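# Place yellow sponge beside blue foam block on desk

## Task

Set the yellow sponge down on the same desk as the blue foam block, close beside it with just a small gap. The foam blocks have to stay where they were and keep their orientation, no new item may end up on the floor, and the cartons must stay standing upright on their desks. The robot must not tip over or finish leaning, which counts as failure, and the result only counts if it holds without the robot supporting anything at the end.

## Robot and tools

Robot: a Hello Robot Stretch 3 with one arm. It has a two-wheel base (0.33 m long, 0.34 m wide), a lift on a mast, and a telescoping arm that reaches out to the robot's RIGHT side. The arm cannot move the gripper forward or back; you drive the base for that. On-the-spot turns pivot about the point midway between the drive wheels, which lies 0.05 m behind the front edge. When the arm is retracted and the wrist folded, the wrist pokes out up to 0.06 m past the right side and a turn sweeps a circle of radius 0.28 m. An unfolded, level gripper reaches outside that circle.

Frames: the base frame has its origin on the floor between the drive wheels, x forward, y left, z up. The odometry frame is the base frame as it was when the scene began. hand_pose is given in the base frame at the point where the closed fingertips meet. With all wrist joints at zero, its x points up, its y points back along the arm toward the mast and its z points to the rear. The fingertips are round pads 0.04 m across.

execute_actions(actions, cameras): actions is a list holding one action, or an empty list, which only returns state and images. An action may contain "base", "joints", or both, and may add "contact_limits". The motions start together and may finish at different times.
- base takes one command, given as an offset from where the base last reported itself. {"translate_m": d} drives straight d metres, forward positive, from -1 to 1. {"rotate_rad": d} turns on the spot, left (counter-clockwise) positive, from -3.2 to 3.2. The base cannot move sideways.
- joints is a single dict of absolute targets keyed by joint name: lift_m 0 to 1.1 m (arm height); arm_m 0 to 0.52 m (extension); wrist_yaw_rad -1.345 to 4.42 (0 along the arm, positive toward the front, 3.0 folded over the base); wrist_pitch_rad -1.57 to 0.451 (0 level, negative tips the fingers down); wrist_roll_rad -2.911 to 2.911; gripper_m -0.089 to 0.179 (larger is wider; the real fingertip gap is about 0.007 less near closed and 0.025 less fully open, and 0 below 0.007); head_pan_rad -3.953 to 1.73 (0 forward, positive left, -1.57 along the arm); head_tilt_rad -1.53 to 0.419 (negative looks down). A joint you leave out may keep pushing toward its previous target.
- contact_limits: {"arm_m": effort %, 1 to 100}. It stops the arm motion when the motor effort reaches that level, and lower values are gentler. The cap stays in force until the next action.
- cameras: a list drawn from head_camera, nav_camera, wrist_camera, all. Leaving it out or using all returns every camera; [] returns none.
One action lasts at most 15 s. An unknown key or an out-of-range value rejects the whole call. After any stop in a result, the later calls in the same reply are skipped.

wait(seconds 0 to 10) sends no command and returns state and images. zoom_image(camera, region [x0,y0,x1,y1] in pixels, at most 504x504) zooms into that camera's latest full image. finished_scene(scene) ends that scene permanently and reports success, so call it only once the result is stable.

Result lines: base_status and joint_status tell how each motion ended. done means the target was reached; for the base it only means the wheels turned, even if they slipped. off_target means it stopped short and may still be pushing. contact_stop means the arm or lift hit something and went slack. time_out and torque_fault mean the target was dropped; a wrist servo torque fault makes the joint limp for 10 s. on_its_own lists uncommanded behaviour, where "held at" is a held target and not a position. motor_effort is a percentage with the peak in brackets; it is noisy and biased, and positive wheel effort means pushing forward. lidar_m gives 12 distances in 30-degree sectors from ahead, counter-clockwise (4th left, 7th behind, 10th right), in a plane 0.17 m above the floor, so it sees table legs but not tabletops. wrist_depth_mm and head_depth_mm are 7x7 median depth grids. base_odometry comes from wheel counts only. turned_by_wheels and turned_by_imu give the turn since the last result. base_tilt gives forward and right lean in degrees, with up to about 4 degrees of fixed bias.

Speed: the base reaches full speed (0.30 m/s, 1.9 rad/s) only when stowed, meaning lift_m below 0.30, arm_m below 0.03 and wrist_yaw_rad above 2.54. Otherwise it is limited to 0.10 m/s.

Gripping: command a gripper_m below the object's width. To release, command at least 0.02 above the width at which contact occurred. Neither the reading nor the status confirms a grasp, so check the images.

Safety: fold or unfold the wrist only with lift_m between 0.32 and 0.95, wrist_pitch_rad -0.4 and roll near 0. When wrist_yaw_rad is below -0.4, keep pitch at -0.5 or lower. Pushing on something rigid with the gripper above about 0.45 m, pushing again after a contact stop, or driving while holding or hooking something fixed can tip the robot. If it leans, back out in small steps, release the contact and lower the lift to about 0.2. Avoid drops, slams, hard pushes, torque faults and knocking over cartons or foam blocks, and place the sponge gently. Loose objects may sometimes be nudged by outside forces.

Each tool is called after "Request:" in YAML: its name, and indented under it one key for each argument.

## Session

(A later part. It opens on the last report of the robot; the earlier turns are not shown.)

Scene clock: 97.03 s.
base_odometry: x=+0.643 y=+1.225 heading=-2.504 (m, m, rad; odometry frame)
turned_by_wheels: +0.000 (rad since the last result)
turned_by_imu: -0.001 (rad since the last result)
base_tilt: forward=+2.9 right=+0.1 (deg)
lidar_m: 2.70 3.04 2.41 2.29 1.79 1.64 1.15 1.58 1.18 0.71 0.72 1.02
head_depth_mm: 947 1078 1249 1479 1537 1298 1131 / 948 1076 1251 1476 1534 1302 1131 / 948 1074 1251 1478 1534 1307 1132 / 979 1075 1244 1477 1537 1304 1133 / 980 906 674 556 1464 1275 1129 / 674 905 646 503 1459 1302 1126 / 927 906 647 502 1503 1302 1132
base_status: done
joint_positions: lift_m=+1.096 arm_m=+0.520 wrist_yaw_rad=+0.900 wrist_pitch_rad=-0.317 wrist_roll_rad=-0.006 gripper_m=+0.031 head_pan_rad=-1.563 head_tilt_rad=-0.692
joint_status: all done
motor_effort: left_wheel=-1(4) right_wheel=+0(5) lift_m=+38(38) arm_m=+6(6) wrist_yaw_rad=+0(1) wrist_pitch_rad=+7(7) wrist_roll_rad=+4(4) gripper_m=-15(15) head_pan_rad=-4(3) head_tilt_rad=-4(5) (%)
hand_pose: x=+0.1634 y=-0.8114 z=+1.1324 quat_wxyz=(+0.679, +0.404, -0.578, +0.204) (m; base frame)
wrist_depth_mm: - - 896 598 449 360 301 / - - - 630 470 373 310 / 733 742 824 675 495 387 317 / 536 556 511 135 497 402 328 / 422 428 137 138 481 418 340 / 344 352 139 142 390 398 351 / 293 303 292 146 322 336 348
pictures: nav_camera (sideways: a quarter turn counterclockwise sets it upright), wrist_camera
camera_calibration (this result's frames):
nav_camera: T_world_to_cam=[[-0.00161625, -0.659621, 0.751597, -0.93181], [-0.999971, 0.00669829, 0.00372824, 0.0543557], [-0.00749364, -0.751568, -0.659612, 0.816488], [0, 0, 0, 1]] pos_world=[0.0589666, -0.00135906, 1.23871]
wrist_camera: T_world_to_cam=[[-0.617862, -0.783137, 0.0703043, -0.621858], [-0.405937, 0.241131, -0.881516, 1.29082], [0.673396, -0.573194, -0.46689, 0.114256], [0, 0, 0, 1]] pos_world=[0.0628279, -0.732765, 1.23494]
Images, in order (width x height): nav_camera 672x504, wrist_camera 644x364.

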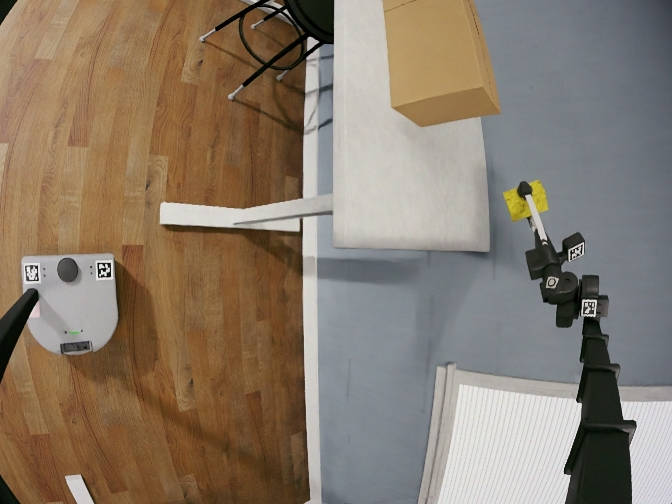

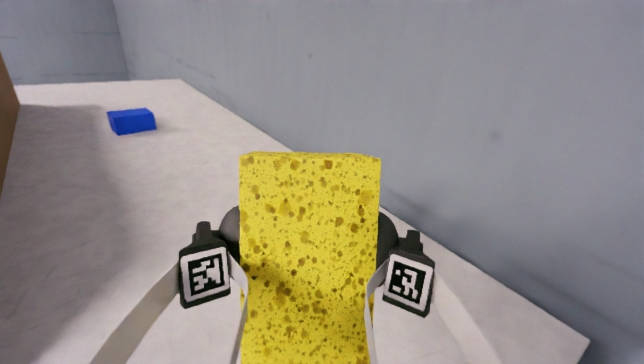

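Request:
execute_actions:
  actions:
    - {"base":{"rotate_rad":0.3},"joints":{"wrist_yaw_rad":0,"wrist_pitch_rad":-0.7}}
  cameras: []

Request:
execute_actions:
  actions:
    - {"base":{"translate_m":-0.4}}
  cameras: []

Request:
execute_actions:
  actions:
    - {"base":{"rotate_rad":-0.3},"joints":{"head_pan_rad":-1.2,"head_tilt_rad":-0.3}}
  cameras: []

Request:
execute_actions:
  actions:
    - {"base":{"translate_m":0.62}}
  cameras: ["head_camera","nav_camera"]

Scene clock: 101.47 s.
base_odometry: x=+0.643 y=+1.225 heading=-2.205 (m, m, rad; odometry frame)
turned_by_wheels: +0.300 (rad since the last result)
turned_by_imu: +0.298 (rad since the last result)
base_tilt: forward=+3.0 right=+0.3 (deg)
lidar_m: 2.70 2.91 2.29 2.61 1.78 1.15 1.60 1.28 1.14 0.71 1.02 1.57
head_depth_mm: 909 1023 1164 1355 1502 1302 1131 / 935 988 1192 1414 1540 1298 1130 / 962 904 646 536 1498 1303 1130 / - 772 647 503 1246 1277 1127 / 1020 908 645 518 1541 1299 1132 / 1040 588 602 538 1540 1306 1133 / 1070 518 577 556 1540 1304 1132
base_status: done
joint_positions: lift_m=+1.096 arm_m=+0.520 wrist_yaw_rad=+0.002 wrist_pitch_rad=-0.711 wrist_roll_rad=-0.006 gripper_m=+0.031 head_pan_rad=-1.563 head_tilt_rad=-0.692
joint_status: all done
motor_effort: left_wheel=-1(9) right_wheel=+1(8) lift_m=+38(38) arm_m=+6(6) wrist_yaw_rad=-2(3) wrist_pitch_rad=+5(6) wrist_roll_rad=+3(4) gripper_m=-14(14) head_pan_rad=-4(3) head_tilt_rad=-4(4) (%)
hand_pose: x=-0.0211 y=-0.8431 z=+1.0497 quat_wxyz=(+0.665, +0.248, -0.660, -0.245) (m; base frame)
wrist_depth_mm: 473 488 465 419 382 354 327 / 396 410 423 439 426 390 359 / 339 347 358 371 382 406 402 / 296 302 295 135 325 346 454 / 263 267 136 138 289 297 518 / 237 240 140 142 258 264 617 / 216 219 214 145 231 238 746
pictures: none
No camera images: the call's "cameras" was empty. Leave "cameras" out to get every camera's image.

Scene clock: 106.70 s.
base_odometry: x=+0.880 y=+1.548 heading=-2.205 (m, m, rad; odometry frame)
turned_by_wheels: +0.000 (rad since the last result)
turned_by_imu: +0.001 (rad since the last result)
base_tilt: forward=+3.0 right=+0.2 (deg)
lidar_m: 3.06 3.04 2.43 1.69 1.36 0.81 1.22 1.14 1.01 1.02 0.79 1.28
head_depth_mm: 802 896 1034 1204 1425 1302 1130 / 829 935 1069 1253 1458 1301 1133 / 850 968 1112 1307 1496 1299 1130 / - 991 1156 1366 1528 1298 1130 / 907 1030 1204 1440 1541 1304 1129 / 933 963 1258 1518 1501 1296 1132 / 963 908 1258 1005 1166 1279 1134
base_status: done
joint_positions: lift_m=+1.096 arm_m=+0.520 wrist_yaw_rad=+0.002 wrist_pitch_rad=-0.711 wrist_roll_rad=-0.006 gripper_m=+0.031 head_pan_rad=-1.563 head_tilt_rad=-0.692
joint_status: not commanded
motor_effort: left_wheel=-1(6) right_wheel=+2(4) lift_m=+38(38) arm_m=+6(5) wrist_yaw_rad=-1(2) wrist_pitch_rad=+5(4) wrist_roll_rad=+3(4) gripper_m=-14(15) head_pan_rad=-4(4) head_tilt_rad=-4(5) (%)
hand_pose: x=-0.0212 y=-0.8431 z=+1.0497 quat_wxyz=(+0.665, +0.248, -0.660, -0.245) (m; base frame)
wrist_depth_mm: 422 371 329 297 268 248 228 / 396 413 382 337 303 273 252 / 337 350 433 393 346 308 280 / 295 314 530 135 394 353 314 / 263 868 137 138 452 415 350 / 252 - 139 142 543 503 388 / - - - 145 801 601 518
pictures: none
No camera images: the call's "cameras" was empty. Leave "cameras" out to get every camera's image.

Scene clock: 108.27 s.
base_odometry: x=+0.880 y=+1.548 heading=-2.505 (m, m, rad; odometry frame)
turned_by_wheels: -0.300 (rad since the last result)
turned_by_imu: -0.298 (rad since the last result)
base_tilt: forward=+2.9 right=+0.2 (deg)
lidar_m: 3.07 3.43 2.66 2.44 1.69 0.81 1.21 1.27 1.05 1.01 0.79 0.82
head_depth_mm: 805 855 908 964 1043 1124 1218 / 834 886 943 1011 1090 1181 1272 / 862 920 983 1055 1140 1239 1322 / 894 956 1024 1106 1199 1312 1378 / 927 990 1066 1118 1262 1386 1382 / 966 1038 1114 1015 1326 1473 1359 / 1008 1079 1173 1021 734 886 977
base_status: done
joint_positions: lift_m=+1.096 arm_m=+0.520 wrist_yaw_rad=+0.001 wrist_pitch_rad=-0.711 wrist_roll_rad=-0.006 gripper_m=+0.031 head_pan_rad=-1.207 head_tilt_rad=-0.310
joint_status: all done
motor_effort: left_wheel=+1(7) right_wheel=-2(9) lift_m=+38(38) arm_m=+5(6) wrist_yaw_rad=+0(1) wrist_pitch_rad=+4(4) wrist_roll_rad=+3(4) gripper_m=-14(14) head_pan_rad=+4(34) head_tilt_rad=+6(32) (%)
hand_pose: x=-0.0213 y=-0.8431 z=+1.0497 quat_wxyz=(+0.665, +0.247, -0.660, -0.245) (m; base frame)
wrist_depth_mm: 260 257 253 244 239 241 238 / 299 295 291 278 275 274 271 / 351 346 341 324 322 318 312 / 423 420 382 135 381 380 374 / 538 531 136 139 424 432 430 / 739 722 139 142 609 629 619 / - - 887 145 954 913 887
pictures: none
No camera images: the call's "cameras" was empty. Leave "cameras" out to get every camera's image.

Scene clock: 115.87 s.
base_odometry: x=+0.382 y=+1.179 heading=-2.504 (m, m, rad; odometry frame)
turned_by_wheels: +0.000 (rad since the last result)
turned_by_imu: -0.002 (rad since the last result)
base_tilt: forward=+2.9 right=+0.2 (deg)
lidar_m: 2.48 2.91 2.80 2.41 2.04 1.89 1.40 1.43 1.06 0.57 0.77 0.86
head_depth_mm: 816 864 919 808 648 481 383 / 843 894 956 988 619 482 384 / 874 931 998 1001 385 422 384 / 907 966 1033 1007 398 436 385 / 940 1004 1083 507 420 452 385 / 975 1050 1137 509 443 470 387 / 1020 1098 1186 511 470 488 387
base_status: done
joint_positions: lift_m=+1.096 arm_m=+0.520 wrist_yaw_rad=+0.001 wrist_pitch_rad=-0.711 wrist_roll_rad=-0.006 gripper_m=+0.031 head_pan_rad=-1.207 head_tilt_rad=-0.310
joint_status: not commanded
motor_effort: left_wheel=+2(6) right_wheel=-2(5) lift_m=+38(38) arm_m=+6(6) wrist_yaw_rad=-1(1) wrist_pitch_rad=+4(4) wrist_roll_rad=+3(4) gripper_m=-15(14) head_pan_rad=+4(4) head_tilt_rad=+5(5) (%)
hand_pose: x=-0.0213 y=-0.8431 z=+1.0497 quat_wxyz=(+0.665, +0.247, -0.660, -0.245) (m; base frame)
wrist_depth_mm: 273 271 266 264 261 257 255 / 314 311 305 302 297 296 291 / 344 350 357 351 346 344 337 / 295 301 294 135 327 392 399 / 263 269 137 138 289 461 501 / 237 239 140 142 258 271 648 / 215 219 215 145 232 242 930
pictures: head_camera (sideways: a quarter turn clockwise sets it upright), nav_camera (sideways: a quarter turn counterclockwise sets it upright)
camera_calibration (this result's frames):
head_camera: T_world_to_cam=[[-0.0953, 0.327851, -0.939911, 1.24854], [0.942892, 0.332475, 0.0203686, -0.0271361], [0.319175, -0.884293, -0.340813, 0.403939], [0, 0, 0, 1]] pos_world=[0.0156456, -0.0431139, 1.31174]
nav_camera: T_world_to_cam=[[0.111985, -0.312794, 0.943196, -1.18237], [-0.939701, -0.341993, -0.00184578, 0.0612444], [0.323144, -0.886116, -0.33223, 0.388505], [0, 0, 0, 1]] pos_world=[0.064416, -0.00463248, 1.24439]
Images, in order (width x height): head_camera 896x504, nav_camera 672x504.

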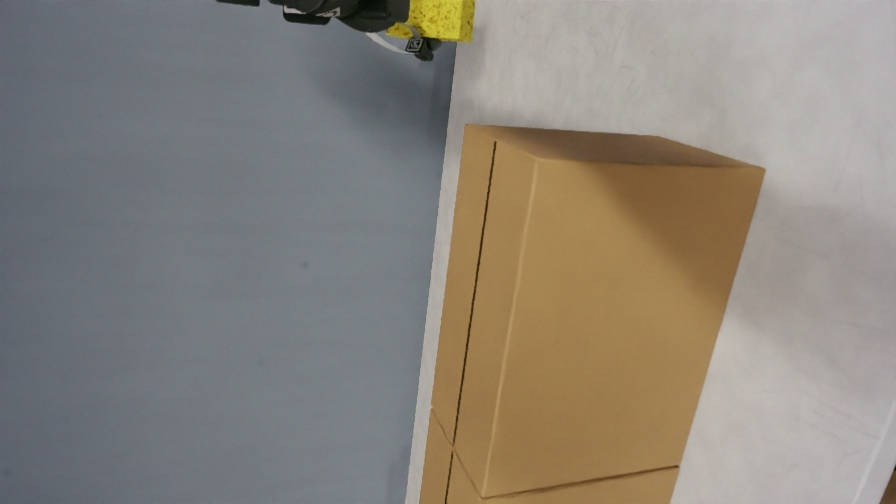

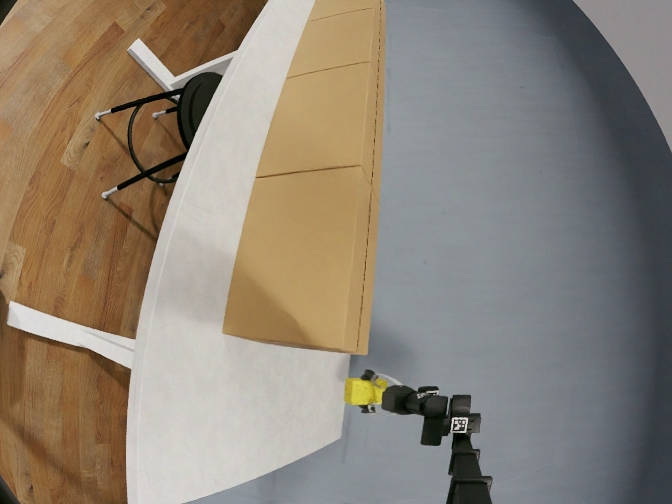

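Request:
execute_actions:
  actions:
    - {"base":{"translate_m":0.7},"joints":{"wrist_pitch_rad":-1.0,"arm_m":0.4,"head_pan_rad":-1.57,"head_tilt_rad":-0.7}}
  cameras: ["nav_camera","wrist_camera"]

Scene clock: 124.90 s.
base_odometry: x=-0.181 y=+0.762 heading=-2.504 (m, m, rad; odometry frame)
turned_by_wheels: +0.000 (rad since the last result)
turned_by_imu: -0.002 (rad since the last result)
base_tilt: forward=+3.0 right=+0.2 (deg)
lidar_m: 1.78 2.31 2.77 2.41 2.77 2.54 2.08 0.93 0.57 0.39 0.67 1.51
head_depth_mm: 865 429 386 458 410 1300 1132 / 863 430 386 459 411 1297 1129 / 879 429 386 459 411 1244 1131 / - 407 386 458 411 1223 1133 / 862 430 386 458 411 880 1111 / 860 432 386 460 411 1249 1131 / 859 431 387 458 411 1274 1132
base_status: done
joint_positions: lift_m=+1.096 arm_m=+0.400 wrist_yaw_rad=+0.001 wrist_pitch_rad=-1.006 wrist_roll_rad=-0.006 gripper_m=+0.031 head_pan_rad=-1.563 head_tilt_rad=-0.691
joint_status: all done
motor_effort: left_wheel=+1(6) right_wheel=-2(3) lift_m=+38(38) arm_m=-4(5) wrist_yaw_rad=+0(1) wrist_pitch_rad=+2(4) wrist_roll_rad=+4(4) gripper_m=-14(15) head_pan_rad=-4(34) head_tilt_rad=-5(33) (%)
hand_pose: x=-0.0214 y=-0.6620 z=+1.0057 quat_wxyz=(+0.622, +0.343, -0.617, -0.340) (m; base frame)
wrist_depth_mm: 279 286 293 301 308 315 324 / 260 264 265 277 282 291 295 / 242 246 205 250 259 267 272 / 226 230 186 135 242 248 253 / 212 214 136 139 228 232 235 / 200 202 140 142 215 216 220 / 189 192 191 145 201 206 208
pictures: nav_camera (sideways: a quarter turn counterclockwise sets it upright), wrist_camera
camera_calibration (this result's frames):
nav_camera: T_world_to_cam=[[-0.00142099, -0.659352, 0.751833, -0.932119], [-0.999973, 0.00640042, 0.00372313, 0.0543624], [-0.0072669, -0.751807, -0.659343, 0.816136], [0, 0, 0, 1]] pos_world=[0.0589672, -0.00136589, 1.23871]
wrist_camera: T_world_to_cam=[[-0.997471, -0.0478847, 0.0525173, -0.113639], [-0.0643873, 0.921698, -0.382526, 1.02414], [-0.0300879, -0.384941, -0.922451, 0.832941], [0, 0, 0, 1]] pos_world=[-0.0223489, -0.628753, 1.16607]
Images, in order (width x height): nav_camera 672x504, wrist_camera 644x364.

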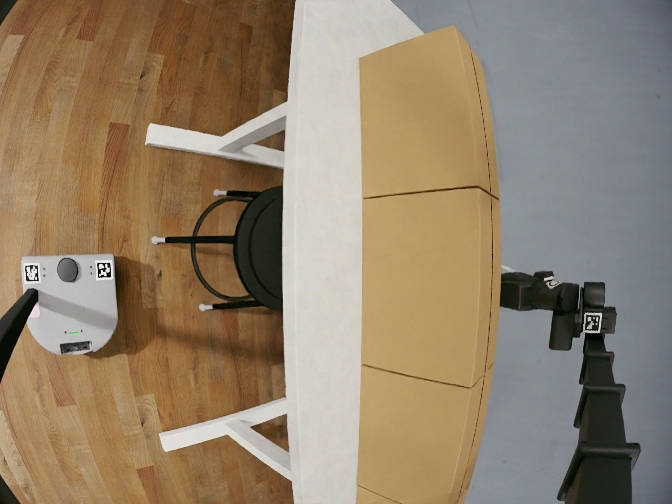

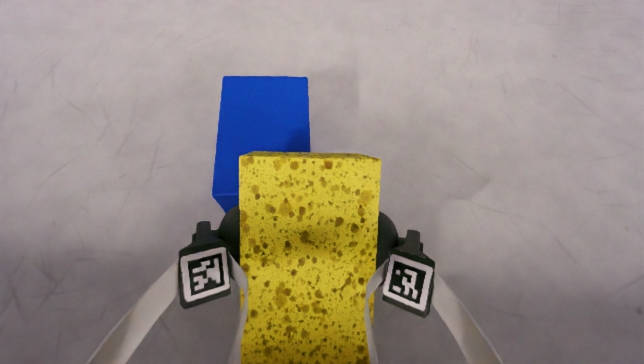

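Request:
execute_actions:
  actions:
    - {"joints":{"wrist_pitch_rad":-1.25}}
  cameras: []

Request:
execute_actions:
  actions:
    - {"base":{"translate_m":0.03},"joints":{"wrist_pitch_rad":-1.5,"arm_m":0.47}}
  cameras: ["wrist_camera"]

Scene clock: 126.80 s.
base_odometry: x=-0.181 y=+0.762 heading=-2.504 (m, m, rad; odometry frame)
turned_by_wheels: +0.000 (rad since the last result)
turned_by_imu: +0.000 (rad since the last result)
base_tilt: forward=+3.0 right=+0.2 (deg)
lidar_m: 1.79 2.32 2.78 2.42 2.78 2.54 2.08 0.92 0.57 0.39 0.67 1.51
head_depth_mm: 865 430 387 458 410 1302 1131 / 864 429 386 458 411 1299 1130 / 876 430 386 459 411 1251 1132 / - 407 386 458 411 1225 1131 / 860 430 386 458 411 879 1108 / 859 431 386 458 411 1245 1130 / 862 431 386 459 411 1281 1129
base_status: not commanded
joint_positions: lift_m=+1.096 arm_m=+0.400 wrist_yaw_rad=+0.001 wrist_pitch_rad=-1.248 wrist_roll_rad=-0.006 gripper_m=+0.031 head_pan_rad=-1.563 head_tilt_rad=-0.691
joint_status: all done
motor_effort: left_wheel=+1(2) right_wheel=-2(2) lift_m=+38(38) arm_m=-4(4) wrist_yaw_rad=-1(0) wrist_pitch_rad=-1(3) wrist_roll_rad=+4(4) gripper_m=-14(14) head_pan_rad=-4(4) head_tilt_rad=-4(5) (%)
hand_pose: x=-0.0215 y=-0.6038 z=+0.9845 quat_wxyz=(+0.576, +0.415, -0.571, -0.412) (m; base frame)
wrist_depth_mm: 212 215 170 221 225 230 232 / 206 209 182 214 218 221 226 / 201 205 207 210 213 216 220 / 197 198 199 135 207 211 213 / 192 194 137 138 203 205 209 / 188 189 140 142 198 199 203 / 183 186 186 146 192 196 198
pictures: none
No camera images: the call's "cameras" was empty. Leave "cameras" out to get every camera's image.

Scene clock: 129.27 s.
base_odometry: x=-0.205 y=+0.744 heading=-2.504 (m, m, rad; odometry frame)
turned_by_wheels: +0.000 (rad since the last result)
turned_by_imu: +0.000 (rad since the last result)
base_tilt: forward=+3.0 right=+0.2 (deg)
lidar_m: 1.76 2.28 2.78 2.41 2.77 2.57 2.12 0.95 0.58 0.38 0.66 1.51
head_depth_mm: 863 429 383 458 411 1302 1129 / 864 430 383 455 411 1301 1128 / 864 430 382 454 411 1223 1131 / - 407 382 453 411 1225 1128 / 862 431 381 453 411 974 1112 / 860 431 380 453 411 1249 1132 / 861 431 386 459 411 1240 1132
base_status: done
joint_positions: lift_m=+1.096 arm_m=+0.470 wrist_yaw_rad=+0.001 wrist_pitch_rad=-1.496 wrist_roll_rad=-0.006 gripper_m=+0.031 head_pan_rad=-1.563 head_tilt_rad=-0.691
joint_status: all done
motor_effort: left_wheel=+2(5) right_wheel=-2(4) lift_m=+38(38) arm_m=+6(10) wrist_yaw_rad=-1(1) wrist_pitch_rad=-2(4) wrist_roll_rad=+3(4) gripper_m=-15(15) head_pan_rad=-4(4) head_tilt_rad=-5(5) (%)
hand_pose: x=-0.0216 y=-0.6098 z=+0.9778 quat_wxyz=(+0.520, +0.483, -0.516, -0.479) (m; base frame)
wrist_depth_mm: 176 177 178 138 182 184 186 / 178 180 182 142 185 186 189 / 181 183 184 186 188 190 192 / 184 186 186 135 191 193 194 / 187 188 136 138 194 197 198 / 191 192 140 142 197 199 201 / 193 194 196 145 201 203 206
pictures: wrist_camera
camera_calibration (this result's frames):
wrist_camera: T_world_to_cam=[[-0.997491, -0.0663839, 0.0245814, -0.0938264], [-0.0637548, 0.993378, 0.0955785, 0.541547], [-0.0307635, 0.0937715, -0.995118, 1.19022], [0, 0, 0, 1]] pos_world=[-0.0224493, -0.655798, 1.13496]
Images, in order (width x height): wrist_camera 644x364.

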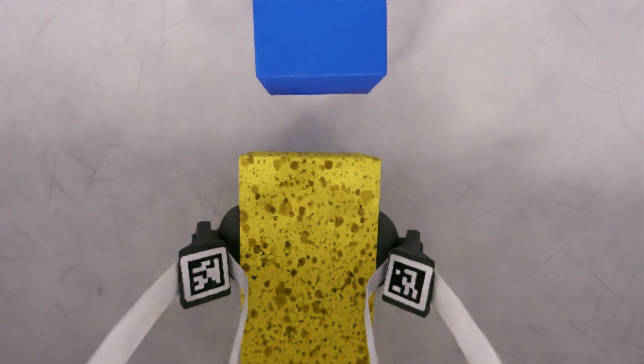

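Gap about 3.5 cm; close it.

Request:
execute_actions:
  actions:
    - {"joints":{"arm_m":0.492}}
  cameras: []

Request:
execute_actions:
  actions:
    - {"joints":{"gripper_m":0.12}}
  cameras: ["wrist_camera"]

Request:
finished_scene:
  scene: 2

Scene clock: 131.70 s.
base_odometry: x=-0.205 y=+0.744 heading=-2.504 (m, m, rad; odometry frame)
turned_by_wheels: +0.000 (rad since the last result)
turned_by_imu: +0.000 (rad since the last result)
base_tilt: forward=+3.0 right=+0.3 (deg)
lidar_m: 1.75 2.27 2.78 2.41 2.77 2.56 2.11 0.95 0.58 0.38 0.66 1.51
head_depth_mm: 865 429 383 458 410 1297 1130 / 864 430 383 455 411 1305 1127 / 863 430 382 454 410 1223 1130 / - 407 382 453 411 1223 1128 / 865 430 381 452 411 978 1110 / 862 430 381 459 411 1248 1132 / 862 431 387 459 411 1243 1132
base_status: not commanded
joint_positions: lift_m=+1.096 arm_m=+0.492 wrist_yaw_rad=+0.001 wrist_pitch_rad=-1.496 wrist_roll_rad=-0.006 gripper_m=+0.031 head_pan_rad=-1.563 head_tilt_rad=-0.691
joint_status: all done
motor_effort: left_wheel=+2(2) right_wheel=-2(1) lift_m=+38(38) arm_m=+6(7) wrist_yaw_rad=-1(1) wrist_pitch_rad=-2(2) wrist_roll_rad=+4(3) gripper_m=-14(14) head_pan_rad=-3(4) head_tilt_rad=-5(5) (%)
hand_pose: x=-0.0216 y=-0.6317 z=+0.9778 quat_wxyz=(+0.520, +0.483, -0.516, -0.480) (m; base frame)
wrist_depth_mm: 175 177 178 138 182 184 186 / 178 180 181 140 185 187 188 / 181 183 184 171 188 189 191 / 184 186 187 135 191 192 194 / 186 189 136 138 194 196 199 / 191 191 139 142 197 199 202 / 194 195 195 145 202 203 205
pictures: none
No camera images: the call's "cameras" was empty. Leave "cameras" out to get every camera's image.

Scene clock: 133.10 s.
base_odometry: x=-0.205 y=+0.744 heading=-2.504 (m, m, rad; odometry frame)
turned_by_wheels: +0.000 (rad since the last result)
turned_by_imu: +0.000 (rad since the last result)
base_tilt: forward=+3.0 right=+0.2 (deg)
lidar_m: 1.75 2.29 2.77 2.41 2.77 2.56 2.12 0.95 0.58 0.38 0.66 1.51
head_depth_mm: 863 429 383 458 411 1301 1132 / 864 430 382 455 410 1306 1133 / 863 430 382 454 411 1222 1129 / - 407 381 453 411 1225 1130 / 862 430 381 453 410 978 1113 / 861 431 380 458 411 1249 1131 / 859 431 387 459 411 1243 1132
base_status: not commanded
joint_positions: lift_m=+1.096 arm_m=+0.492 wrist_yaw_rad=+0.001 wrist_pitch_rad=-1.496 wrist_roll_rad=-0.006 gripper_m=+0.120 head_pan_rad=-1.563 head_tilt_rad=-0.691
joint_status: all done
motor_effort: left_wheel=+2(1) right_wheel=-2(1) lift_m=+38(38) arm_m=+6(6) wrist_yaw_rad=-1(0) wrist_pitch_rad=-2(2) wrist_roll_rad=+3(3) gripper_m=+0(82) head_pan_rad=-3(3) head_tilt_rad=-5(5) (%)
hand_pose: x=-0.0216 y=-0.6317 z=+0.9778 quat_wxyz=(+0.520, +0.483, -0.516, -0.480) (m; base frame)
wrist_depth_mm: 176 177 178 137 182 184 185 / 178 180 181 139 185 187 188 / 181 183 184 171 188 190 191 / 184 186 186 144 191 193 195 / 187 189 168 147 193 196 199 / 190 - 192 150 197 199 202 / 193 195 196 152 201 203 205
pictures: wrist_camera
camera_calibration (this result's frames):
wrist_camera: T_world_to_cam=[[-0.997491, -0.0663937, 0.0245506, -0.0952553], [-0.063753, 0.993333, 0.0960465, 0.562799], [-0.0307638, 0.0942404, -0.995074, 1.19253], [0, 0, 0, 1]] pos_world=[-0.0224494, -0.677756, 1.13494]
Images, in order (width x height): wrist_camera 644x364.

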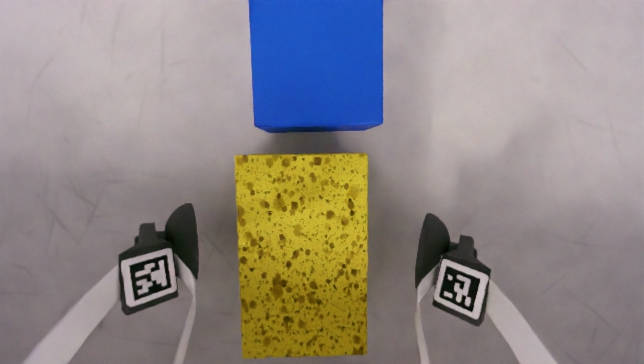

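The scene is finished: the task was done.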